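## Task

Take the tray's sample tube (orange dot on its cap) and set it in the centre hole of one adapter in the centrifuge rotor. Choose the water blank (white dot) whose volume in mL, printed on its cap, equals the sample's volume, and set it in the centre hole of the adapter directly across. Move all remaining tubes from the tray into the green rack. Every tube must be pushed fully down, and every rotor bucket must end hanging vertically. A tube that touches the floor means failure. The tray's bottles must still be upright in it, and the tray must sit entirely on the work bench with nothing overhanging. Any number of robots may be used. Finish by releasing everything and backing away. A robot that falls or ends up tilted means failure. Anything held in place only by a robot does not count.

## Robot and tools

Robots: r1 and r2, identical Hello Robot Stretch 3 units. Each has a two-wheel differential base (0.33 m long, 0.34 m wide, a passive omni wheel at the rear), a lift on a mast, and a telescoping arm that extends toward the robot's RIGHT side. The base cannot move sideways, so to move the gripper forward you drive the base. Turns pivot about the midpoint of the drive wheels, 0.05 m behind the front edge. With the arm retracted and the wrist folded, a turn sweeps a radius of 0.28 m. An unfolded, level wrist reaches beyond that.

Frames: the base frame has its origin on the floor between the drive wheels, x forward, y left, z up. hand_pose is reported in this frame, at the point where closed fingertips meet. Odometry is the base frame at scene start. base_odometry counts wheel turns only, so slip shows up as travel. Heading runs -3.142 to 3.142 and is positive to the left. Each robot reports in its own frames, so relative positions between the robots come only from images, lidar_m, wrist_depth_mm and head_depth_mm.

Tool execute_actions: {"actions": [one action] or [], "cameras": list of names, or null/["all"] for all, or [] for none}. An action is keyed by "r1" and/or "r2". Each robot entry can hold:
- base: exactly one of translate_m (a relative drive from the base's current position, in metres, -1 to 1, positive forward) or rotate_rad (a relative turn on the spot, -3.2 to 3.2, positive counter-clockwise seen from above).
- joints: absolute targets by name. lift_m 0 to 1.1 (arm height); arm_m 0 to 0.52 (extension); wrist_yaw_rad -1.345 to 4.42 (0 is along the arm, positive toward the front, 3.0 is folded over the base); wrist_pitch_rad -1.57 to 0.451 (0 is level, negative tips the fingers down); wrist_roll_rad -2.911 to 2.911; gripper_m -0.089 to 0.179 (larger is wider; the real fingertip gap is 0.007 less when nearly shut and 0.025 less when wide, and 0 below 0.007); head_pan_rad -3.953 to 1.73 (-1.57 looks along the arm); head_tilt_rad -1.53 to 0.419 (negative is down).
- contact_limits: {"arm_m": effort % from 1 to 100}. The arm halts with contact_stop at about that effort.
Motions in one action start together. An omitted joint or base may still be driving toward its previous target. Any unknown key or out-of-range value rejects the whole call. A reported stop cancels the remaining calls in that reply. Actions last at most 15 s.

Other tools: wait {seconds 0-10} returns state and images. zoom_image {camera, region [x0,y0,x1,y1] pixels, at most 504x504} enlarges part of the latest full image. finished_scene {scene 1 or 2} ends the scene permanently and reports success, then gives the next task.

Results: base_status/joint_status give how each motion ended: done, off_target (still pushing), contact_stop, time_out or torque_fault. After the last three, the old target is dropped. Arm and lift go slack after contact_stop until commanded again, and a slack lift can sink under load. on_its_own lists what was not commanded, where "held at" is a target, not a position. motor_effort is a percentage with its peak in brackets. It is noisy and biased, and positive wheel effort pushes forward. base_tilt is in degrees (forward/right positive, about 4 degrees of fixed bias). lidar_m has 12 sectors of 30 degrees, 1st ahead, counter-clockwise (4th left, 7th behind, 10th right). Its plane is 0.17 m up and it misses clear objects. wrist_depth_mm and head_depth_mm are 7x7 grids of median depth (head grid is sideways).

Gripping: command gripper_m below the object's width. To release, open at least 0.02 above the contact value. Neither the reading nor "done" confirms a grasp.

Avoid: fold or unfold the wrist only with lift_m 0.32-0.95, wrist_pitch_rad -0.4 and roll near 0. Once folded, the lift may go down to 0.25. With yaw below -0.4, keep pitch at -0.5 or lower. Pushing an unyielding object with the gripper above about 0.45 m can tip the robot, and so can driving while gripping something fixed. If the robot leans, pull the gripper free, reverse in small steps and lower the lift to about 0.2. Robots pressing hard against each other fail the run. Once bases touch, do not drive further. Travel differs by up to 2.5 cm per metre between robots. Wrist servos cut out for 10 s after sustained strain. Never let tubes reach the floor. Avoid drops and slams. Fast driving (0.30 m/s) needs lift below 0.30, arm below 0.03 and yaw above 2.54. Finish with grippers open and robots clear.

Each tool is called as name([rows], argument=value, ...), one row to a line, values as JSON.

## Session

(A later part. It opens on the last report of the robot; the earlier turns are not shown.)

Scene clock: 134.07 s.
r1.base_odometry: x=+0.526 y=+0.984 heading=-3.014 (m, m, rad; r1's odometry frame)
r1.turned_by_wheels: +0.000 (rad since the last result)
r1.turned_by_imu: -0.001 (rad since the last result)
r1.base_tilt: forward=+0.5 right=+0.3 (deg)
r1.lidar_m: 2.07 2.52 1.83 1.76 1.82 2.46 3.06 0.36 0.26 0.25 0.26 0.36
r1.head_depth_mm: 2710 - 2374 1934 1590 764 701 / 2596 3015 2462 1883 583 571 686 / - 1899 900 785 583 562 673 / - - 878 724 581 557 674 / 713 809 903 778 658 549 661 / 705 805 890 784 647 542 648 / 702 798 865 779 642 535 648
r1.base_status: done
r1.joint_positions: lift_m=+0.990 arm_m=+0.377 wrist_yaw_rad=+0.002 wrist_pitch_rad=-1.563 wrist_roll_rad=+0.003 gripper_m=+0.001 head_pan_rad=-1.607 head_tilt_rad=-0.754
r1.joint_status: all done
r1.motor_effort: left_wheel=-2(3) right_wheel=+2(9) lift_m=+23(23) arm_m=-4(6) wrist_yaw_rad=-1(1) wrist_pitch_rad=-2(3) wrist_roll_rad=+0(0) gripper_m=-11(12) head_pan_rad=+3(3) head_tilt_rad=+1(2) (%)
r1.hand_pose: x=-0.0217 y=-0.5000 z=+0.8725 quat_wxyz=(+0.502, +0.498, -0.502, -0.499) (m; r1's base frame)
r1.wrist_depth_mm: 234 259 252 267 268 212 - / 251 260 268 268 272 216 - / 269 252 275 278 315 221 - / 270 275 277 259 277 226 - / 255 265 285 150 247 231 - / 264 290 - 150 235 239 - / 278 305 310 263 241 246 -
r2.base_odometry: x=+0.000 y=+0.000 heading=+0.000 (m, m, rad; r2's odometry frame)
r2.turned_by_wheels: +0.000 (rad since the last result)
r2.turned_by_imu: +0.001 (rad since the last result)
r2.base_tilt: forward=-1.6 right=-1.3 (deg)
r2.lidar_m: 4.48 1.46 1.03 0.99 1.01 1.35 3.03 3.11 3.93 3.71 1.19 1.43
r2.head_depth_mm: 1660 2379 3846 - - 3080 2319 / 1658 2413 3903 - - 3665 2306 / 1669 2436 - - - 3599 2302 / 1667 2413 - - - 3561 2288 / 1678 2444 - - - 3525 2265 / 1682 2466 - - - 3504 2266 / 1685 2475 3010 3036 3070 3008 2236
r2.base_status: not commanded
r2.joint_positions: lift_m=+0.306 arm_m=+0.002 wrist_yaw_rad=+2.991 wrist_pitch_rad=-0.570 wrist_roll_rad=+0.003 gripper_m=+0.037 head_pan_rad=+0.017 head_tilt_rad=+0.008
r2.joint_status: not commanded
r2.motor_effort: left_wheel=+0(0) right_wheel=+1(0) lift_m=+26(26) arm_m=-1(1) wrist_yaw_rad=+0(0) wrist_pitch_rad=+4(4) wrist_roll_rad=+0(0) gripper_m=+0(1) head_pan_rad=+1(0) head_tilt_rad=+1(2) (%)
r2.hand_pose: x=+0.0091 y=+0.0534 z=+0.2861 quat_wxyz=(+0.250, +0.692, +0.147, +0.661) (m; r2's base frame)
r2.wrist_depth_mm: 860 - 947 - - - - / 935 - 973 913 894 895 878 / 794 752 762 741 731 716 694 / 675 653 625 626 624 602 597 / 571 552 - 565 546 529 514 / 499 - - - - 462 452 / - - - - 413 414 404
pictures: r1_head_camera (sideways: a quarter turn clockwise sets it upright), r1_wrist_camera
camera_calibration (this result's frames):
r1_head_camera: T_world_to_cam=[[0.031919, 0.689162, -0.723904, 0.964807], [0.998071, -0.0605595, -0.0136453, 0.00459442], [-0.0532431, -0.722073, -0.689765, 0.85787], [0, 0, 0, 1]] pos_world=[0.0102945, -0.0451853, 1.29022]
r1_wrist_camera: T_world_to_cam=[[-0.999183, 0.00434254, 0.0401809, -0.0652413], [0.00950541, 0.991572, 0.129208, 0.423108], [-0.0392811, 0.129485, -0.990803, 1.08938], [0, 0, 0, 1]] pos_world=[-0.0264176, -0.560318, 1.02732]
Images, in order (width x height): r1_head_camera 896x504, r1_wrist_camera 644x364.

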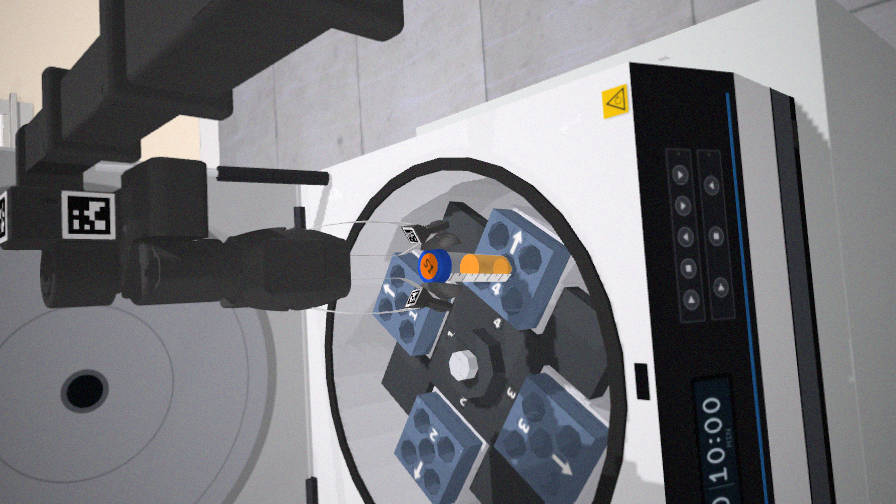

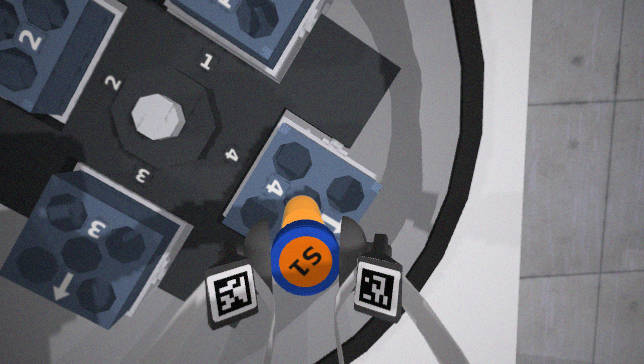

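execute_actions([
  {"r1":{"joints":{"lift_m":0.96}}},
], cameras=["r1_head_camera","r1_wrist_camera"])

execute_actions([
  {"r1":{"joints":{"lift_m":0.912}}},
], cameras=["r1_head_camera","r1_wrist_camera"])

Scene clock: 138.67 s.
r1.base_odometry: x=+0.526 y=+0.984 heading=-3.014 (m, m, rad; r1's odometry frame)
r1.turned_by_wheels: +0.000 (rad since the last result)
r1.turned_by_imu: -0.001 (rad since the last result)
r1.base_tilt: forward=+0.5 right=+0.2 (deg)
r1.lidar_m: 2.06 2.52 1.82 1.75 1.82 2.47 3.05 0.36 0.26 0.25 0.26 0.35
r1.head_depth_mm: 2752 3059 - 1817 1593 767 704 / 2700 - 2366 1867 583 570 684 / 703 - 903 780 583 563 676 / 703 - 894 731 584 556 675 / 710 812 904 795 661 548 662 / 707 804 898 784 645 540 649 / 699 792 870 783 645 533 648
r1.base_status: not commanded
r1.joint_positions: lift_m=+0.960 arm_m=+0.377 wrist_yaw_rad=+0.002 wrist_pitch_rad=-1.563 wrist_roll_rad=+0.003 gripper_m=+0.001 head_pan_rad=-1.607 head_tilt_rad=-0.754
r1.joint_status: all done
r1.motor_effort: left_wheel=-2(1) right_wheel=+2(2) lift_m=+23(23) arm_m=-3(4) wrist_yaw_rad=-1(1) wrist_pitch_rad=-2(3) wrist_roll_rad=+1(0) gripper_m=-13(12) head_pan_rad=+3(3) head_tilt_rad=+1(2) (%)
r1.hand_pose: x=-0.0217 y=-0.5000 z=+0.8425 quat_wxyz=(+0.502, +0.498, -0.502, -0.499) (m; r1's base frame)
r1.wrist_depth_mm: 221 232 232 238 254 183 968 / 233 217 239 242 245 187 - / 237 221 245 248 308 192 - / 241 246 247 235 266 195 - / 223 250 255 149 240 200 - / 231 258 - 151 201 205 - / 242 296 300 260 209 210 -
r2.base_odometry: x=+0.000 y=+0.000 heading=+0.000 (m, m, rad; r2's odometry frame)
r2.turned_by_wheels: +0.000 (rad since the last result)
r2.turned_by_imu: +0.001 (rad since the last result)
r2.base_tilt: forward=-1.7 right=-1.3 (deg)
r2.lidar_m: 4.50 1.46 1.04 0.99 1.01 1.35 3.03 3.13 3.93 3.70 1.19 1.42
r2.head_depth_mm: 1651 2380 3829 - - 3135 2308 / 1655 2420 3931 - - 3592 2308 / 1674 2397 - - - 3604 2295 / 1681 2414 - - - 3626 2285 / 1684 2446 - - - 3543 2275 / 1683 2450 - - - 3503 2230 / 1680 2478 3035 3033 3069 3014 2246
r2.base_status: not commanded
r2.joint_positions: lift_m=+0.306 arm_m=+0.002 wrist_yaw_rad=+2.991 wrist_pitch_rad=-0.570 wrist_roll_rad=+0.003 gripper_m=+0.037 head_pan_rad=+0.017 head_tilt_rad=+0.008
r2.joint_status: not commanded
r2.motor_effort: left_wheel=+0(0) right_wheel=+0(1) lift_m=+26(26) arm_m=+0(1) wrist_yaw_rad=+0(1) wrist_pitch_rad=+4(4) wrist_roll_rad=+0(0) gripper_m=+1(0) head_pan_rad=+0(1) head_tilt_rad=+2(1) (%)
r2.hand_pose: x=+0.0091 y=+0.0534 z=+0.2861 quat_wxyz=(+0.250, +0.692, +0.147, +0.661) (m; r2's base frame)
r2.wrist_depth_mm: 872 - 946 - - - - / 933 - 962 905 919 887 870 / 785 755 743 750 725 722 700 / 659 650 642 627 629 600 606 / 568 562 - 552 540 522 510 / 493 - - - - 461 454 / - - - - 420 415 409
pictures: r1_head_camera (sideways: a quarter turn clockwise sets it upright), r1_wrist_camera
camera_calibration (this result's frames):
r1_head_camera: T_world_to_cam=[[0.0319189, 0.689162, -0.723904, 0.964807], [0.998071, -0.0605594, -0.0136453, 0.00459442], [-0.053243, -0.722073, -0.689765, 0.85787], [0, 0, 0, 1]] pos_world=[0.0102945, -0.0451853, 1.29022]
r1_wrist_camera: T_world_to_cam=[[-0.999183, 0.00434365, 0.0401809, -0.0640355], [0.00950652, 0.991572, 0.129208, 0.426982], [-0.039281, 0.129485, -0.990803, 1.05966], [0, 0, 0, 1]] pos_world=[-0.0264176, -0.560316, 0.997321]
Images, in order (width x height): r1_head_camera 896x504, r1_wrist_camera 644x364.

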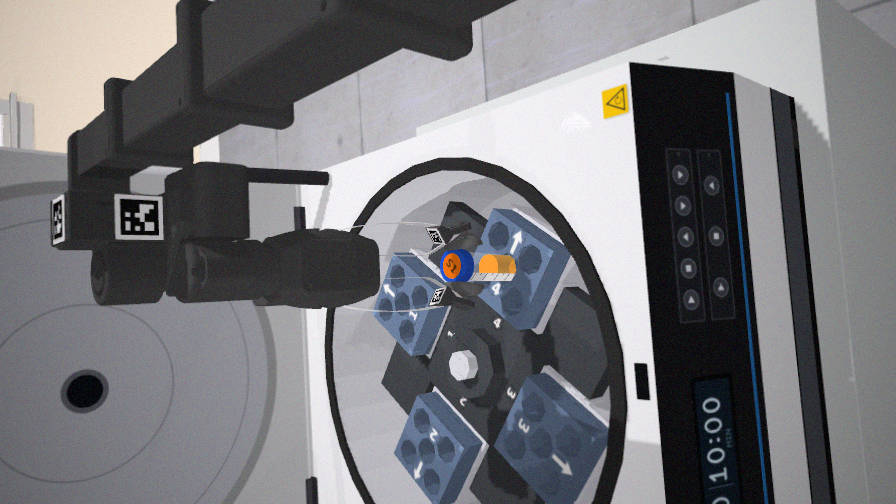

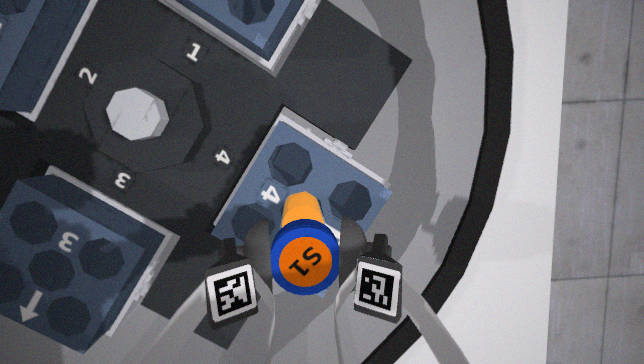

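Scene clock: 139.93 s.
r1.base_odometry: x=+0.526 y=+0.984 heading=-3.014 (m, m, rad; r1's odometry frame)
r1.turned_by_wheels: +0.000 (rad since the last result)
r1.turned_by_imu: +0.000 (rad since the last result)
r1.base_tilt: forward=+0.5 right=+0.2 (deg)
r1.lidar_m: 2.07 2.52 1.83 1.76 1.82 2.46 3.05 0.36 0.26 0.25 0.26 0.35
r1.head_depth_mm: 2767 3073 2669 - 1485 764 704 / 2706 3002 - 1795 583 572 687 / 724 - 872 777 582 562 673 / 716 - - 799 582 555 673 / 715 810 904 787 656 549 663 / 706 803 894 787 646 541 650 / 702 795 868 780 645 533 646
r1.base_status: not commanded
r1.joint_positions: lift_m=+0.912 arm_m=+0.377 wrist_yaw_rad=+0.002 wrist_pitch_rad=-1.563 wrist_roll_rad=+0.003 gripper_m=+0.001 head_pan_rad=-1.607 head_tilt_rad=-0.754
r1.joint_status: all done
r1.motor_effort: left_wheel=-1(2) right_wheel=+2(2) lift_m=+23(25) arm_m=-4(3) wrist_yaw_rad=-1(1) wrist_pitch_rad=-3(2) wrist_roll_rad=+1(0) gripper_m=-12(11) head_pan_rad=+3(3) head_tilt_rad=+1(2) (%)
r1.hand_pose: x=-0.0217 y=-0.5000 z=+0.7946 quat_wxyz=(+0.502, +0.498, -0.502, -0.499) (m; r1's base frame)
r1.wrist_depth_mm: 184 185 189 192 208 161 136 / 168 171 194 194 200 167 140 / 173 175 197 200 276 168 143 / 198 200 201 180 253 163 147 / 192 202 178 150 216 154 151 / 187 209 - 150 196 154 155 / 184 215 218 249 193 157 160
r2.base_odometry: x=+0.000 y=+0.000 heading=+0.000 (m, m, rad; r2's odometry frame)
r2.turned_by_wheels: +0.000 (rad since the last result)
r2.turned_by_imu: +0.000 (rad since the last result)
r2.base_tilt: forward=-1.7 right=-1.4 (deg)
r2.lidar_m: 4.47 1.46 1.03 0.99 1.01 1.35 3.02 3.13 3.93 3.71 1.19 1.42
r2.head_depth_mm: 1649 2398 3823 - - 3126 2295 / 1672 2411 3889 - - 3574 2280 / 1666 2412 - - - 3541 2281 / 1677 2414 - - - 3561 2270 / 1677 2430 - - - 3538 2278 / 1684 2478 - - - 3498 2260 / 1690 2468 3012 3054 3087 3010 2230
r2.base_status: not commanded
r2.joint_positions: lift_m=+0.306 arm_m=+0.002 wrist_yaw_rad=+2.991 wrist_pitch_rad=-0.570 wrist_roll_rad=+0.003 gripper_m=+0.037 head_pan_rad=+0.017 head_tilt_rad=+0.008
r2.joint_status: not commanded
r2.motor_effort: left_wheel=+0(0) right_wheel=+0(0) lift_m=+26(26) arm_m=-1(1) wrist_yaw_rad=+0(0) wrist_pitch_rad=+4(4) wrist_roll_rad=+0(0) gripper_m=+0(0) head_pan_rad=+1(1) head_tilt_rad=+2(2) (%)
r2.hand_pose: x=+0.0091 y=+0.0534 z=+0.2861 quat_wxyz=(+0.250, +0.692, +0.147, +0.661) (m; r2's base frame)
r2.wrist_depth_mm: 898 - 937 - - - - / 925 - 963 931 942 881 856 / 789 747 756 753 740 707 704 / 646 660 633 621 620 617 593 / 567 573 - 560 547 527 518 / 492 - - - - 461 454 / - - - - 413 414 404
pictures: r1_head_camera (sideways: a quarter turn clockwise sets it upright), r1_wrist_camera
camera_calibration (this result's frames):
r1_head_camera: T_world_to_cam=[[0.0319189, 0.689162, -0.723904, 0.964807], [0.998071, -0.0605594, -0.0136453, 0.00459443], [-0.053243, -0.722073, -0.689765, 0.85787], [0, 0, 0, 1]] pos_world=[0.0102945, -0.0451853, 1.29022]
r1_wrist_camera: T_world_to_cam=[[-0.999183, 0.00434102, 0.0401809, -0.0621099], [0.00950391, 0.991572, 0.129208, 0.433179], [-0.0392813, 0.129485, -0.990803, 1.01215], [0, 0, 0, 1]] pos_world=[-0.0264175, -0.560316, 0.949364]
Images, in order (width x height): r1_head_camera 896x504, r1_wrist_camera 644x364.

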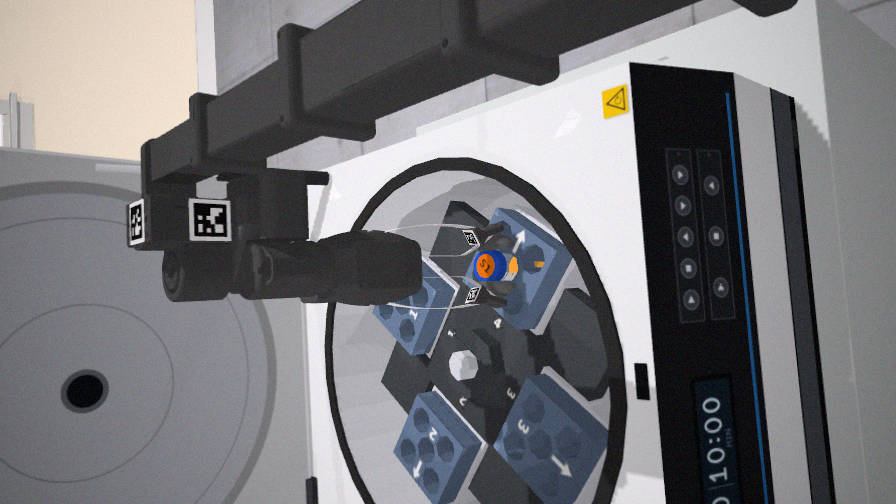

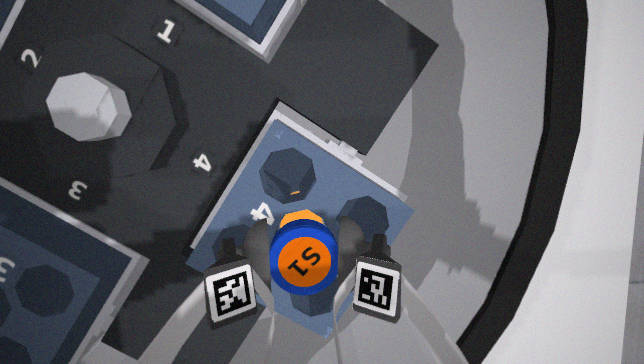

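execute_actions([
  {"r1":{"joints":{"gripper_m":0.065}}},
], cameras=["r1_wrist_camera"])

execute_actions([
  {"r1":{"joints":{"lift_m":1.03}}},
], cameras=["r1_head_camera"])

execute_actions([
  {"r1":{"base":{"rotate_rad":-0.1},"joints":{"lift_m":1.1,"arm_m":0.3}}},
], cameras=[])

execute_actions([
  {"r1":{"base":{"translate_m":0.3}}},
], cameras=[])

execute_actions([
  {"r1":{"base":{"rotate_rad":0.1}}},
], cameras=[])

execute_actions([
  {"r1":{"base":{"translate_m":0.945},"joints":{"arm_m":0.43,"head_tilt_rad":-0.62}}},
], cameras=["r1_wrist_camera"])

Scene clock: 149.47 s.
r1.base_odometry: x=+0.526 y=+0.984 heading=-3.014 (m, m, rad; r1's odometry frame)
r1.turned_by_wheels: +0.000 (rad since the last result)
r1.turned_by_imu: -0.001 (rad since the last result)
r1.base_tilt: forward=+0.5 right=+0.2 (deg)
r1.lidar_m: 2.07 2.53 1.84 1.76 1.82 2.47 3.04 0.36 0.26 0.25 0.26 0.36
r1.head_depth_mm: 2797 3113 2687 - 1487 761 703 / 2734 2982 - 1779 584 570 690 / 723 - 873 784 581 562 674 / 720 - - 803 583 554 675 / 713 809 908 798 660 549 662 / 706 805 895 786 652 541 651 / 701 795 868 783 647 534 645
r1.base_status: not commanded
r1.joint_positions: lift_m=+0.912 arm_m=+0.377 wrist_yaw_rad=+0.002 wrist_pitch_rad=-1.564 wrist_roll_rad=+0.003 gripper_m=+0.065 head_pan_rad=-1.607 head_tilt_rad=-0.754
r1.joint_status: all done
r1.motor_effort: left_wheel=-2(2) right_wheel=+2(3) lift_m=+22(23) arm_m=-4(5) wrist_yaw_rad=-1(1) wrist_pitch_rad=-2(2) wrist_roll_rad=+0(0) gripper_m=+1(80) head_pan_rad=+3(3) head_tilt_rad=+1(2) (%)
r1.hand_pose: x=-0.0217 y=-0.4999 z=+0.7945 quat_wxyz=(+0.501, +0.498, -0.502, -0.499) (m; r1's base frame)
r1.wrist_depth_mm: 183 186 188 191 209 161 137 / 168 172 192 195 198 166 140 / 172 175 196 201 276 168 144 / 196 200 200 179 256 162 147 / 192 204 177 180 216 154 152 / 187 211 186 187 - 154 156 / 184 215 217 239 190 158 159
r2.base_odometry: x=+0.000 y=+0.000 heading=+0.000 (m, m, rad; r2's odometry frame)
r2.turned_by_wheels: +0.000 (rad since the last result)
r2.turned_by_imu: +0.001 (rad since the last result)
r2.base_tilt: forward=-1.6 right=-1.3 (deg)
r2.lidar_m: 4.49 1.46 1.04 0.99 1.01 1.35 3.03 3.11 3.91 3.71 1.18 1.43
r2.head_depth_mm: 1652 2383 3878 - - 3116 2314 / 1664 2410 3888 - - 3594 2288 / 1667 2440 - - - 3600 2279 / 1684 2448 - - - 3569 2288 / 1685 2452 - - - 3523 2265 / 1683 2450 - - - 3501 2253 / 1696 2461 3029 3034 3054 3025 2261
r2.base_status: not commanded
r2.joint_positions: lift_m=+0.306 arm_m=+0.002 wrist_yaw_rad=+2.991 wrist_pitch_rad=-0.570 wrist_roll_rad=+0.003 gripper_m=+0.037 head_pan_rad=+0.017 head_tilt_rad=+0.008
r2.joint_status: not commanded
r2.motor_effort: left_wheel=+0(0) right_wheel=+1(1) lift_m=+27(26) arm_m=-1(1) wrist_yaw_rad=-1(0) wrist_pitch_rad=+4(4) wrist_roll_rad=+0(0) gripper_m=+1(0) head_pan_rad=+1(1) head_tilt_rad=+2(2) (%)
r2.hand_pose: x=+0.0091 y=+0.0534 z=+0.2861 quat_wxyz=(+0.250, +0.692, +0.147, +0.661) (m; r2's base frame)
r2.wrist_depth_mm: 858 - 943 - - - - / 886 - 972 930 900 856 859 / 784 750 777 751 724 719 710 / 647 651 639 619 623 605 599 / 563 552 - 550 552 527 519 / 487 - - - - 457 453 / - - - - 412 412 404
pictures: r1_wrist_camera
camera_calibration (this result's frames):
r1_wrist_camera: T_world_to_cam=[[-0.999183, 0.00432915, 0.0401828, -0.0621173], [0.00950546, 0.991529, 0.129538, 0.432808], [-0.0392816, 0.129815, -0.99076, 1.01225], [0, 0, 0, 1]] pos_world=[-0.0264177, -0.560277, 0.949329]
Images, in order (width x height): r1_wrist_camera 644x364.

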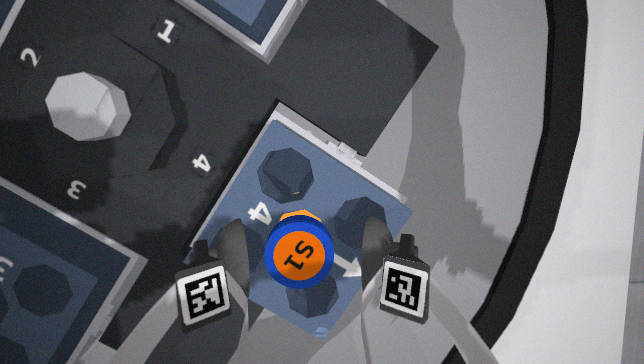

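Scene clock: 151.37 s.
r1.base_odometry: x=+0.526 y=+0.984 heading=-3.014 (m, m, rad; r1's odometry frame)
r1.turned_by_wheels: +0.000 (rad since the last result)
r1.turned_by_imu: +0.000 (rad since the last result)
r1.base_tilt: forward=+0.5 right=+0.3 (deg)
r1.lidar_m: 2.07 2.53 1.83 1.75 1.82 2.46 3.04 0.36 0.26 0.25 0.26 0.36
r1.head_depth_mm: - 3081 2460 1939 1578 767 703 / 2809 3047 2444 1864 583 571 688 / - 847 896 780 582 563 677 / - - 885 796 581 556 676 / 715 803 905 774 658 549 662 / 708 803 894 784 646 541 649 / 698 795 870 786 645 534 647
r1.base_status: not commanded
r1.joint_positions: lift_m=+1.030 arm_m=+0.377 wrist_yaw_rad=+0.002 wrist_pitch_rad=-1.564 wrist_roll_rad=+0.003 gripper_m=+0.065 head_pan_rad=-1.607 head_tilt_rad=-0.754
r1.joint_status: all done
r1.motor_effort: left_wheel=-2(1) right_wheel=+2(2) lift_m=+34(37) arm_m=-3(3) wrist_yaw_rad=-1(1) wrist_pitch_rad=-2(2) wrist_roll_rad=+0(1) gripper_m=+1(1) head_pan_rad=+3(3) head_tilt_rad=+2(1) (%)
r1.hand_pose: x=-0.0217 y=-0.4999 z=+0.9121 quat_wxyz=(+0.501, +0.498, -0.502, -0.499) (m; r1's base frame)
r1.wrist_depth_mm: 274 297 294 307 269 - - / 276 299 305 310 299 - - / 307 306 309 317 309 - - / 311 313 317 296 296 - - / 317 301 328 329 274 - - / 313 331 392 349 - - - / 280 311 311 283 287 - -
r2.base_odometry: x=+0.000 y=+0.000 heading=+0.000 (m, m, rad; r2's odometry frame)
r2.turned_by_wheels: +0.000 (rad since the last result)
r2.turned_by_imu: +0.000 (rad since the last result)
r2.base_tilt: forward=-1.8 right=-1.3 (deg)
r2.lidar_m: 4.47 1.46 1.04 0.99 1.02 1.35 3.03 3.11 3.93 3.69 1.19 1.42
r2.head_depth_mm: 1649 2393 3833 - - 3119 2306 / 1662 2407 3846 - - 3654 2281 / 1664 2420 - - - 3591 2284 / 1671 2440 - - - 3537 2284 / 1676 2447 - - - 3555 2279 / 1691 2457 - - - 3528 2261 / 1692 2472 3025 3038 3065 3006 2249
r2.base_status: not commanded
r2.joint_positions: lift_m=+0.306 arm_m=+0.002 wrist_yaw_rad=+2.991 wrist_pitch_rad=-0.570 wrist_roll_rad=+0.003 gripper_m=+0.037 head_pan_rad=+0.017 head_tilt_rad=+0.008
r2.joint_status: not commanded
r2.motor_effort: left_wheel=+0(0) right_wheel=+0(0) lift_m=+26(26) arm_m=-1(1) wrist_yaw_rad=+0(0) wrist_pitch_rad=+4(4) wrist_roll_rad=+1(0) gripper_m=+0(0) head_pan_rad=+1(1) head_tilt_rad=+2(0) (%)
r2.hand_pose: x=+0.0091 y=+0.0534 z=+0.2861 quat_wxyz=(+0.250, +0.692, +0.147, +0.661) (m; r2's base frame)
r2.wrist_depth_mm: 866 - 929 - - - - / 898 - 944 922 895 898 867 / 786 752 766 746 736 721 705 / 657 642 644 624 606 612 590 / 562 550 - 559 552 527 518 / 488 - - - - 457 451 / - - - - 416 409 403
pictures: r1_head_camera (sideways: a quarter turn clockwise sets it upright)
camera_calibration (this result's frames):
r1_head_camera: T_world_to_cam=[[0.0319189, 0.689162, -0.723904, 0.964807], [0.998071, -0.0605594, -0.0136453, 0.00459442], [-0.053243, -0.722073, -0.689765, 0.85787], [0, 0, 0, 1]] pos_world=[0.0102945, -0.0451853, 1.29022]
Images, in order (width x height): r1_head_camera 896x504.

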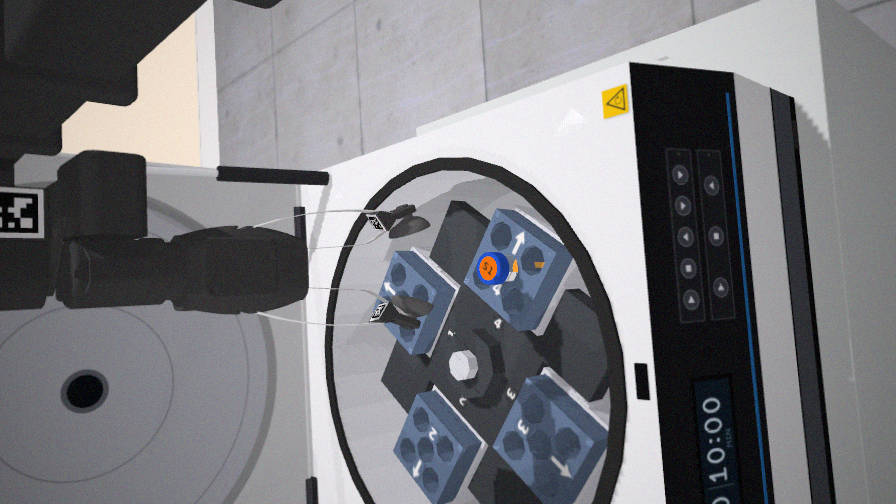

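Scene clock: 153.13 s.
r1.base_odometry: x=+0.526 y=+0.984 heading=-3.114 (m, m, rad; r1's odometry frame)
r1.turned_by_wheels: -0.100 (rad since the last result)
r1.turned_by_imu: -0.101 (rad since the last result)
r1.base_tilt: forward=+0.5 right=+0.3 (deg)
r1.lidar_m: 2.07 2.84 1.89 1.75 1.78 2.25 3.05 3.09 0.27 0.25 0.26 0.32
r1.head_depth_mm: 2919 3144 2481 1912 1581 1341 1102 / 2851 3101 2475 1915 1464 715 744 / 2822 3048 2465 745 584 576 692 / - - 867 804 582 560 676 / 714 811 893 787 658 547 656 / 703 799 886 800 656 532 638 / 691 781 872 778 645 524 615
r1.base_status: done
r1.joint_positions: lift_m=+1.100 arm_m=+0.300 wrist_yaw_rad=+0.002 wrist_pitch_rad=-1.564 wrist_roll_rad=+0.003 gripper_m=+0.065 head_pan_rad=-1.607 head_tilt_rad=-0.754
r1.joint_status: all done
r1.motor_effort: left_wheel=+2(6) right_wheel=-2(9) lift_m=+34(34) arm_m=-3(3) wrist_yaw_rad=-1(1) wrist_pitch_rad=-2(2) wrist_roll_rad=+0(0) gripper_m=+0(2) head_pan_rad=+3(3) head_tilt_rad=+0(2) (%)
r1.hand_pose: x=-0.0217 y=-0.4229 z=+0.9821 quat_wxyz=(+0.501, +0.498, -0.502, -0.499) (m; r1's base frame)
r1.wrist_depth_mm: 334 360 364 370 564 - - / 366 351 369 377 581 - - / 371 377 360 389 599 - - / 377 378 389 337 337 - - / 355 406 419 339 - - - / 332 342 346 346 - - - / - - - - - - -
r2.base_odometry: x=+0.000 y=+0.000 heading=+0.000 (m, m, rad; r2's odometry frame)
r2.turned_by_wheels: +0.000 (rad since the last result)
r2.turned_by_imu: +0.000 (rad since the last result)
r2.base_tilt: forward=-1.7 right=-1.4 (deg)
r2.lidar_m: 4.49 1.46 1.04 0.99 1.01 1.35 3.04 3.12 3.92 3.70 1.19 1.43
r2.head_depth_mm: 1651 2387 3877 - - 3128 2307 / 1660 2398 3930 - - 3597 2315 / 1673 2408 - - - 3601 2287 / 1677 2416 - - - 3589 2281 / 1679 2441 - - - 3573 2265 / 1686 2464 - - - 3513 2259 / 1691 2465 3017 3051 3103 3018 2245
r2.base_status: not commanded
r2.joint_positions: lift_m=+0.306 arm_m=+0.002 wrist_yaw_rad=+2.991 wrist_pitch_rad=-0.570 wrist_roll_rad=+0.003 gripper_m=+0.037 head_pan_rad=+0.017 head_tilt_rad=+0.008
r2.joint_status: not commanded
r2.motor_effort: left_wheel=+0(0) right_wheel=+1(1) lift_m=+27(26) arm_m=-1(1) wrist_yaw_rad=-1(0) wrist_pitch_rad=+4(4) wrist_roll_rad=+0(1) gripper_m=+0(0) head_pan_rad=+1(1) head_tilt_rad=+2(1) (%)
r2.hand_pose: x=+0.0091 y=+0.0534 z=+0.2861 quat_wxyz=(+0.250, +0.692, +0.147, +0.661) (m; r2's base frame)
r2.wrist_depth_mm: 878 - 949 - - - - / 936 - 933 911 926 897 870 / 792 758 753 749 736 710 707 / 662 638 628 628 609 606 591 / 561 544 - 561 539 520 524 / 499 - - - - 456 452 / - - - - 414 415 408
pictures: none
No camera images: the call's "cameras" was empty. Leave "cameras" out to get every camera's image.

Scene clock: 157.47 s.
r1.base_odometry: x=+0.226 y=+0.975 heading=-3.114 (m, m, rad; r1's odometry frame)
r1.turned_by_wheels: +0.000 (rad since the last result)
r1.turned_by_imu: -0.001 (rad since the last result)
r1.base_tilt: forward=+0.5 right=+0.3 (deg)
r1.lidar_m: 1.77 2.85 1.94 1.79 1.82 2.30 3.35 0.35 0.24 0.22 0.22 0.41
r1.head_depth_mm: 741 843 886 814 676 561 690 / 734 834 912 801 658 547 661 / 730 818 910 773 641 530 652 / - - 898 780 583 524 630 / 686 776 871 785 582 516 593 / 670 757 873 1023 849 730 661 / 2507 2893 2429 1925 1439 1283 1119
r1.base_status: done
r1.joint_positions: lift_m=+1.100 arm_m=+0.300 wrist_yaw_rad=+0.002 wrist_pitch_rad=-1.564 wrist_roll_rad=+0.003 gripper_m=+0.065 head_pan_rad=-1.607 head_tilt_rad=-0.754
r1.joint_status: not commanded
r1.motor_effort: left_wheel=+2(6) right_wheel=-2(4) lift_m=+34(34) arm_m=-3(4) wrist_yaw_rad=-1(1) wrist_pitch_rad=-2(2) wrist_roll_rad=+0(0) gripper_m=+0(0) head_pan_rad=+4(3) head_tilt_rad=+1(2) (%)
r1.hand_pose: x=-0.0217 y=-0.4229 z=+0.9821 quat_wxyz=(+0.501, +0.498, -0.502, -0.499) (m; r1's base frame)
r1.wrist_depth_mm: - 869 349 361 370 380 373 / - - 376 378 368 373 372 / - - 321 383 390 373 363 / - - 326 446 404 416 348 / - - 334 340 431 357 354 / 456 - 344 348 - - - / 409 - - - - - -
r2.base_odometry: x=+0.000 y=+0.000 heading=+0.000 (m, m, rad; r2's odometry frame)
r2.turned_by_wheels: +0.000 (rad since the last result)
r2.turned_by_imu: +0.001 (rad since the last result)
r2.base_tilt: forward=-1.7 right=-1.3 (deg)
r2.lidar_m: 4.49 1.46 1.04 0.99 1.01 1.35 3.03 3.12 3.92 3.71 1.19 1.43
r2.head_depth_mm: 1646 2396 3802 - - 3112 2300 / 1664 2396 3914 - - 3610 2304 / 1660 2415 - - - 3580 2287 / 1675 2428 - - - 3547 2275 / 1680 2435 - - - 3513 2274 / 1688 2451 - - - 3493 2255 / 1691 2469 3011 3041 3071 2989 2246
r2.base_status: not commanded
r2.joint_positions: lift_m=+0.306 arm_m=+0.002 wrist_yaw_rad=+2.991 wrist_pitch_rad=-0.570 wrist_roll_rad=+0.003 gripper_m=+0.037 head_pan_rad=+0.017 head_tilt_rad=+0.008
r2.joint_status: not commanded
r2.motor_effort: left_wheel=+0(0) right_wheel=+0(0) lift_m=+27(26) arm_m=-1(1) wrist_yaw_rad=-1(0) wrist_pitch_rad=+4(4) wrist_roll_rad=+0(1) gripper_m=+0(0) head_pan_rad=+0(1) head_tilt_rad=+2(2) (%)
r2.hand_pose: x=+0.0091 y=+0.0534 z=+0.2861 quat_wxyz=(+0.250, +0.692, +0.147, +0.661) (m; r2's base frame)
r2.wrist_depth_mm: 870 - 962 - - - - / 904 - 949 935 880 891 838 / 804 758 767 743 729 725 696 / 666 651 628 626 612 592 592 / 565 545 - 557 545 520 518 / 487 - - - - 469 457 / - - - - 417 407 402
pictures: none
No camera images: the call's "cameras" was empty. Leave "cameras" out to get every camera's image.

Scene clock: 158.40 s.
r1.base_odometry: x=+0.226 y=+0.975 heading=-3.014 (m, m, rad; r1's odometry frame)
r1.turned_by_wheels: +0.100 (rad since the last result)
r1.turned_by_imu: +0.101 (rad since the last result)
r1.base_tilt: forward=+0.5 right=+0.3 (deg)
r1.lidar_m: 1.77 2.58 1.86 1.79 1.85 2.51 3.35 0.31 0.23 0.22 0.23 0.40
r1.head_depth_mm: 709 814 888 790 659 534 650 / 713 799 899 799 642 529 644 / 713 797 891 779 633 528 638 / - - 873 814 581 521 621 / 683 762 870 732 596 522 638 / 2619 2958 2494 1921 943 760 661 / 2575 2886 2473 1805 1467 1343 1163
r1.base_status: done
r1.joint_positions: lift_m=+1.100 arm_m=+0.300 wrist_yaw_rad=+0.002 wrist_pitch_rad=-1.564 wrist_roll_rad=+0.003 gripper_m=+0.065 head_pan_rad=-1.607 head_tilt_rad=-0.754
r1.joint_status: not commanded
r1.motor_effort: left_wheel=-2(7) right_wheel=+3(9) lift_m=+34(34) arm_m=-4(4) wrist_yaw_rad=-2(1) wrist_pitch_rad=-2(2) wrist_roll_rad=+0(0) gripper_m=+1(2) head_pan_rad=+3(3) head_tilt_rad=+1(1) (%)
r1.hand_pose: x=-0.0217 y=-0.4229 z=+0.9821 quat_wxyz=(+0.501, +0.498, -0.502, -0.499) (m; r1's base frame)
r1.wrist_depth_mm: - - 313 373 371 376 382 / - - 316 386 381 385 394 / - - 323 391 392 394 378 / 407 - 575 400 387 407 385 / 382 831 339 341 489 412 357 / 388 - 350 350 - 364 362 / 388 - - - - - -
r2.base_odometry: x=+0.000 y=+0.000 heading=+0.000 (m, m, rad; r2's odometry frame)
r2.turned_by_wheels: +0.000 (rad since the last result)
r2.turned_by_imu: +0.000 (rad since the last result)
r2.base_tilt: forward=-1.6 right=-1.4 (deg)
r2.lidar_m: 4.49 1.46 1.04 0.98 1.02 1.35 3.03 3.11 3.93 3.71 1.19 1.43
r2.head_depth_mm: 1654 2383 3825 - - 3091 2299 / 1656 2401 3857 - - 3584 2310 / 1662 2405 - - - 3603 2284 / 1672 2442 - - - 3558 2279 / 1682 2459 - - - 3546 2266 / 1686 2472 - - - 3495 2243 / 1685 2456 3013 3030 3099 3001 2247
r2.base_status: not commanded
r2.joint_positions: lift_m=+0.306 arm_m=+0.002 wrist_yaw_rad=+2.991 wrist_pitch_rad=-0.570 wrist_roll_rad=+0.003 gripper_m=+0.037 head_pan_rad=+0.017 head_tilt_rad=+0.008
r2.joint_status: not commanded
r2.motor_effort: left_wheel=+0(0) right_wheel=+1(0) lift_m=+27(26) arm_m=-1(1) wrist_yaw_rad=+1(0) wrist_pitch_rad=+4(4) wrist_roll_rad=+0(0) gripper_m=+0(0) head_pan_rad=+1(1) head_tilt_rad=+3(2) (%)
r2.hand_pose: x=+0.0091 y=+0.0534 z=+0.2861 quat_wxyz=(+0.250, +0.692, +0.147, +0.661) (m; r2's base frame)
r2.wrist_depth_mm: 862 - 941 - - - - / 931 - 959 951 895 871 874 / 801 773 756 751 733 726 704 / 661 642 629 634 626 602 593 / 554 547 - 556 544 532 517 / 497 - - - - 458 467 / - - - - 417 413 404
pictures: none
No camera images: the call's "cameras" was empty. Leave "cameras" out to get every camera's image.

Scene clock: 169.27 s.
r1.base_odometry: x=-0.712 y=+0.856 heading=-3.014 (m, m, rad; r1's odometry frame)
r1.turned_by_wheels: +0.000 (rad since the last result)
r1.turned_by_imu: -0.003 (rad since the last result)
r1.base_tilt: forward=+0.6 right=+0.2 (deg)
r1.lidar_m: 4.50 2.57 1.88 1.80 1.87 2.53 0.85 0.64 0.93 0.89 0.92 0.83
r1.head_depth_mm: 2711 2975 3250 924 715 587 498 / 2693 2921 3132 919 719 587 499 / 2614 2922 3081 921 716 588 499 / - 2808 2979 868 569 564 498 / 2571 2793 3040 869 558 560 498 / 2515 2832 3074 879 698 563 500 / 2489 2820 3063 760 689 560 500
r1.base_status: done
r1.joint_positions: lift_m=+1.100 arm_m=+0.430 wrist_yaw_rad=+0.002 wrist_pitch_rad=-1.564 wrist_roll_rad=+0.003 gripper_m=+0.065 head_pan_rad=-1.607 head_tilt_rad=-0.626
r1.joint_status: all done
r1.motor_effort: left_wheel=-2(3) right_wheel=+2(9) lift_m=+34(34) arm_m=+4(4) wrist_yaw_rad=-1(1) wrist_pitch_rad=-2(2) wrist_roll_rad=+1(0) gripper_m=+1(1) head_pan_rad=+2(3) head_tilt_rad=+2(12) (%)
r1.hand_pose: x=-0.0217 y=-0.5523 z=+0.9821 quat_wxyz=(+0.501, +0.498, -0.502, -0.499) (m; r1's base frame)
r1.wrist_depth_mm: 260 340 343 352 354 358 367 / 327 347 356 361 363 371 376 / 326 353 331 368 373 379 380 / 303 315 315 376 380 391 393 / 328 373 376 384 392 399 401 / 341 382 337 373 - 408 412 / 344 362 323 262 412 416 421
r2.base_odometry: x=+0.000 y=+0.000 heading=+0.000 (m, m, rad; r2's odometry frame)
r2.turned_by_wheels: +0.000 (rad since the last result)
r2.turned_by_imu: +0.002 (rad since the last result)
r2.base_tilt: forward=-1.7 right=-1.4 (deg)
r2.lidar_m: 4.49 1.46 1.04 0.99 1.01 1.35 3.04 3.11 3.93 3.71 1.19 1.43
r2.head_depth_mm: 1647 2364 3863 - - 3101 2311 / 1650 2423 3880 - - 3625 2297 / 1662 2412 - - - 3565 2286 / 1664 2440 - - - 3603 2287 / 1674 2458 - - - 3588 2271 / 1679 2463 - - - 3551 2260 / 1679 2476 2984 3041 3094 3010 2251
r2.base_status: not commanded
r2.joint_positions: lift_m=+0.306 arm_m=+0.002 wrist_yaw_rad=+2.991 wrist_pitch_rad=-0.570 wrist_roll_rad=+0.003 gripper_m=+0.037 head_pan_rad=+0.017 head_tilt_rad=+0.008
r2.joint_status: not commanded
r2.motor_effort: left_wheel=+0(0) right_wheel=-1(0) lift_m=+27(26) arm_m=-1(1) wrist_yaw_rad=+2(1) wrist_pitch_rad=+4(4) wrist_roll_rad=+0(0) gripper_m=+0(1) head_pan_rad=+1(1) head_tilt_rad=+1(2) (%)
r2.hand_pose: x=+0.0091 y=+0.0534 z=+0.2861 quat_wxyz=(+0.250, +0.692, +0.147, +0.661) (m; r2's base frame)
r2.wrist_depth_mm: 880 - 954 - - - - / 918 - 958 948 895 907 873 / 821 739 776 748 728 720 700 / 649 650 621 639 620 605 597 / 560 551 - 558 550 520 517 / 493 - - - - 464 460 / - - - - 411 414 412
pictures: r1_wrist_camera
camera_calibration (this result's frames):
r1_wrist_camera: T_world_to_cam=[[-0.999183, 0.00432685, 0.0401841, -0.0694285], [0.00951162, 0.991501, 0.129747, 0.460243], [-0.0392812, 0.130023, -0.990733, 1.20494], [0, 0, 0, 1]] pos_world=[-0.0264179, -0.612702, 1.13685]
Images, in order (width x height): r1_wrist_camera 644x364.

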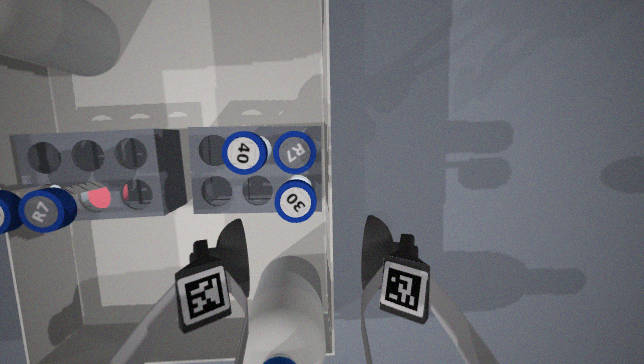

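execute_actions([
  {"r1":{"base":{"translate_m":0.009},"joints":{"arm_m":0.435,"lift_m":1.03}}},
], cameras=["r1_wrist_camera"])

execute_actions([
  {"r1":{"joints":{"lift_m":0.996}}},
], cameras=["r1_wrist_camera","r1_head_camera"])

Scene clock: 175.20 s.
r1.base_odometry: x=-0.720 y=+0.854 heading=-3.014 (m, m, rad; r1's odometry frame)
r1.turned_by_wheels: +0.000 (rad since the last result)
r1.turned_by_imu: -0.001 (rad since the last result)
r1.base_tilt: forward=+0.5 right=+0.3 (deg)
r1.lidar_m: 4.50 2.56 1.88 1.80 1.87 2.53 0.85 0.65 0.92 0.88 0.92 0.82
r1.head_depth_mm: 2631 - 3073 912 718 588 499 / 2583 3106 3147 922 718 588 499 / 2534 2987 3047 919 717 588 499 / 2517 - 3002 863 544 564 499 / 2582 2837 2971 871 670 559 497 / 2563 2753 2997 879 693 563 500 / 2511 2775 2989 767 691 559 500
r1.base_status: done
r1.joint_positions: lift_m=+1.030 arm_m=+0.435 wrist_yaw_rad=+0.002 wrist_pitch_rad=-1.564 wrist_roll_rad=+0.003 gripper_m=+0.065 head_pan_rad=-1.607 head_tilt_rad=-0.626
r1.joint_status: all done
r1.motor_effort: left_wheel=-2(3) right_wheel=+2(9) lift_m=+23(32) arm_m=+3(4) wrist_yaw_rad=-1(1) wrist_pitch_rad=-2(2) wrist_roll_rad=+0(0) gripper_m=+1(0) head_pan_rad=+3(3) head_tilt_rad=+2(2) (%)
r1.hand_pose: x=-0.0217 y=-0.5573 z=+0.9125 quat_wxyz=(+0.501, +0.498, -0.502, -0.499) (m; r1's base frame)
r1.wrist_depth_mm: 246 276 281 283 291 295 298 / 278 285 287 291 298 301 302 / 283 287 292 237 303 306 312 / 235 253 240 229 311 316 319 / 247 269 276 187 318 324 328 / 308 310 316 316 - 330 336 / 313 319 320 253 335 340 344
r2.base_odometry: x=+0.000 y=+0.000 heading=+0.000 (m, m, rad; r2's odometry frame)
r2.turned_by_wheels: +0.000 (rad since the last result)
r2.turned_by_imu: +0.001 (rad since the last result)
r2.base_tilt: forward=-1.7 right=-1.3 (deg)
r2.lidar_m: 4.46 1.46 1.04 0.98 1.01 1.35 3.04 3.13 3.92 3.71 1.19 1.42
r2.head_depth_mm: 1637 2395 3844 - - 3113 2304 / 1653 2408 3930 - - 3670 2294 / 1660 2417 - - - 3630 2283 / 1661 2432 - - - 3546 2277 / 1683 2463 - - - 3516 2274 / 1690 2465 - - - 3486 2255 / 1692 2441 3012 3044 3111 3033 2251
r2.base_status: not commanded
r2.joint_positions: lift_m=+0.306 arm_m=+0.002 wrist_yaw_rad=+2.991 wrist_pitch_rad=-0.570 wrist_roll_rad=+0.003 gripper_m=+0.037 head_pan_rad=+0.017 head_tilt_rad=+0.008
r2.joint_status: not commanded
r2.motor_effort: left_wheel=+0(0) right_wheel=+1(0) lift_m=+27(26) arm_m=-1(1) wrist_yaw_rad=+0(0) wrist_pitch_rad=+4(4) wrist_roll_rad=+0(0) gripper_m=+0(1) head_pan_rad=+1(0) head_tilt_rad=+2(1) (%)
r2.hand_pose: x=+0.0091 y=+0.0534 z=+0.2861 quat_wxyz=(+0.250, +0.692, +0.147, +0.661) (m; r2's base frame)
r2.wrist_depth_mm: 856 - 943 - - - - / 921 - 956 948 908 892 890 / 785 755 747 730 730 730 696 / 658 640 638 626 612 611 588 / 559 544 - 548 543 529 519 / 492 - - - - 464 453 / - - - - 415 408 410
pictures: r1_wrist_camera
camera_calibration (this result's frames):
r1_wrist_camera: T_world_to_cam=[[-0.999183, 0.00432594, 0.0401842, -0.066613], [0.00951136, 0.991499, 0.129763, 0.474204], [-0.0392812, 0.130039, -0.99073, 1.1367], [0, 0, 0, 1]] pos_world=[-0.0264179, -0.6177, 1.06731]
Images, in order (width x height): r1_wrist_camera 644x364.

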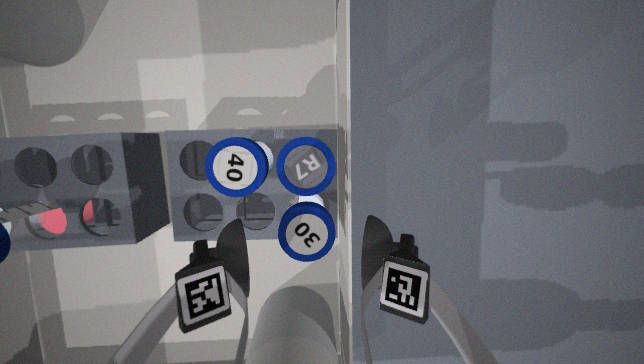

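Scene clock: 176.30 s.
r1.base_odometry: x=-0.720 y=+0.854 heading=-3.014 (m, m, rad; r1's odometry frame)
r1.turned_by_wheels: +0.000 (rad since the last result)
r1.turned_by_imu: +0.000 (rad since the last result)
r1.base_tilt: forward=+0.5 right=+0.2 (deg)
r1.lidar_m: 4.49 2.56 1.87 1.81 1.86 2.53 0.85 0.65 0.92 0.89 0.92 0.82
r1.head_depth_mm: 2674 2897 - 903 717 586 499 / 2600 - 2940 921 717 586 499 / 2620 - 3124 920 717 588 498 / 2557 - 3091 871 545 564 499 / 2545 2866 2989 870 672 559 499 / 2549 2850 3052 879 693 565 499 / 2501 2766 3028 767 691 560 500
r1.base_status: not commanded
r1.joint_positions: lift_m=+0.996 arm_m=+0.435 wrist_yaw_rad=+0.002 wrist_pitch_rad=-1.564 wrist_roll_rad=+0.003 gripper_m=+0.065 head_pan_rad=-1.607 head_tilt_rad=-0.626
r1.joint_status: all done
r1.motor_effort: left_wheel=-2(2) right_wheel=+3(3) lift_m=+23(23) arm_m=+3(4) wrist_yaw_rad=-1(1) wrist_pitch_rad=-2(2) wrist_roll_rad=+0(0) gripper_m=+0(0) head_pan_rad=+2(3) head_tilt_rad=+2(2) (%)
r1.hand_pose: x=-0.0217 y=-0.5573 z=+0.8785 quat_wxyz=(+0.501, +0.498, -0.502, -0.499) (m; r1's base frame)
r1.wrist_depth_mm: 242 246 248 251 256 260 264 / 249 250 255 257 262 265 271 / 251 254 202 218 269 272 277 / 204 218 145 147 275 280 282 / 209 214 240 153 280 285 291 / 273 277 279 249 - 293 297 / 278 281 284 250 298 303 309
r2.base_odometry: x=+0.000 y=+0.000 heading=+0.000 (m, m, rad; r2's odometry frame)
r2.turned_by_wheels: +0.000 (rad since the last result)
r2.turned_by_imu: +0.000 (rad since the last result)
r2.base_tilt: forward=-1.7 right=-1.3 (deg)
r2.lidar_m: 4.47 1.47 1.04 0.99 1.01 1.35 3.02 3.11 3.93 3.71 1.19 1.42
r2.head_depth_mm: 1653 2377 3828 - - 3105 2307 / 1657 2391 3892 - - 3625 2305 / 1669 2419 - - - 3563 2294 / 1669 2423 - - - 3561 2276 / 1677 2437 - - - 3549 2271 / 1690 2451 - - - 3543 2255 / 1685 2452 3010 3037 3055 3027 2251
r2.base_status: not commanded
r2.joint_positions: lift_m=+0.306 arm_m=+0.002 wrist_yaw_rad=+2.991 wrist_pitch_rad=-0.570 wrist_roll_rad=+0.003 gripper_m=+0.037 head_pan_rad=+0.017 head_tilt_rad=+0.008
r2.joint_status: not commanded
r2.motor_effort: left_wheel=+0(0) right_wheel=+1(0) lift_m=+26(26) arm_m=-1(1) wrist_yaw_rad=+1(1) wrist_pitch_rad=+4(4) wrist_roll_rad=+0(0) gripper_m=+0(0) head_pan_rad=+1(0) head_tilt_rad=+2(1) (%)
r2.hand_pose: x=+0.0091 y=+0.0534 z=+0.2861 quat_wxyz=(+0.250, +0.692, +0.147, +0.661) (m; r2's base frame)
r2.wrist_depth_mm: 852 - 943 - - - - / 926 - 963 927 947 885 875 / 798 756 769 754 745 723 703 / 661 643 640 631 618 603 600 / 560 554 - 553 552 524 514 / 491 - - - - 459 459 / - - - - 416 416 405
pictures: r1_head_camera (sideways: a quarter turn clockwise sets it upright), r1_wrist_camera
camera_calibration (this result's frames):
r1_head_camera: T_world_to_cam=[[0.0283323, 0.590901, -0.806246, 1.07216], [0.998018, -0.062055, -0.010409, 0.0003835], [-0.0561823, -0.804354, -0.591489, 0.73005], [0, 0, 0, 1]] pos_world=[0.0102565, -0.046297, 1.29624]
r1_wrist_camera: T_world_to_cam=[[-0.999183, 0.00432598, 0.0401842, -0.0652466], [0.00951139, 0.991499, 0.129763, 0.478617], [-0.0392812, 0.130039, -0.99073, 1.10301], [0, 0, 0, 1]] pos_world=[-0.0264179, -0.617701, 1.0333]
Images, in order (width x height): r1_head_camera 896x504, r1_wrist_camera 644x364.

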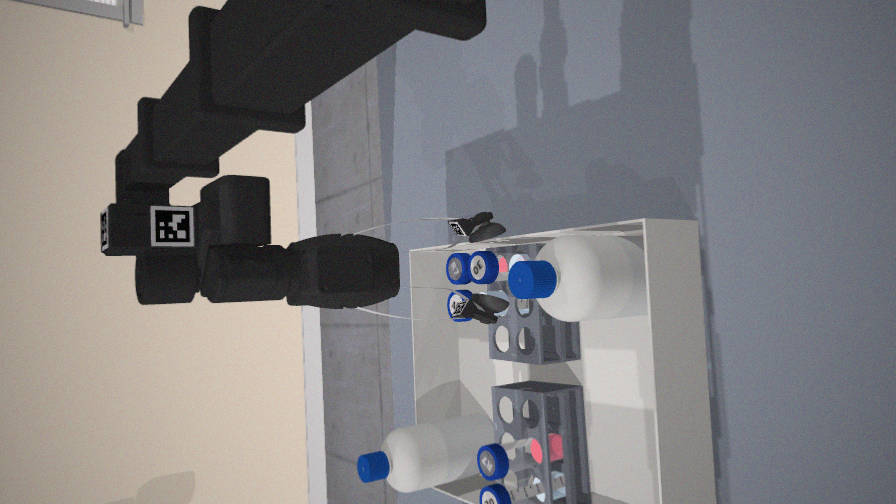

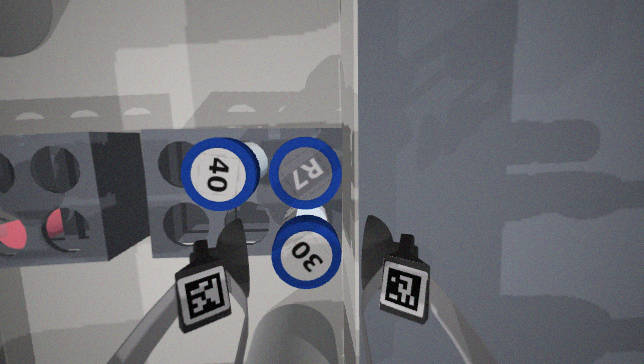

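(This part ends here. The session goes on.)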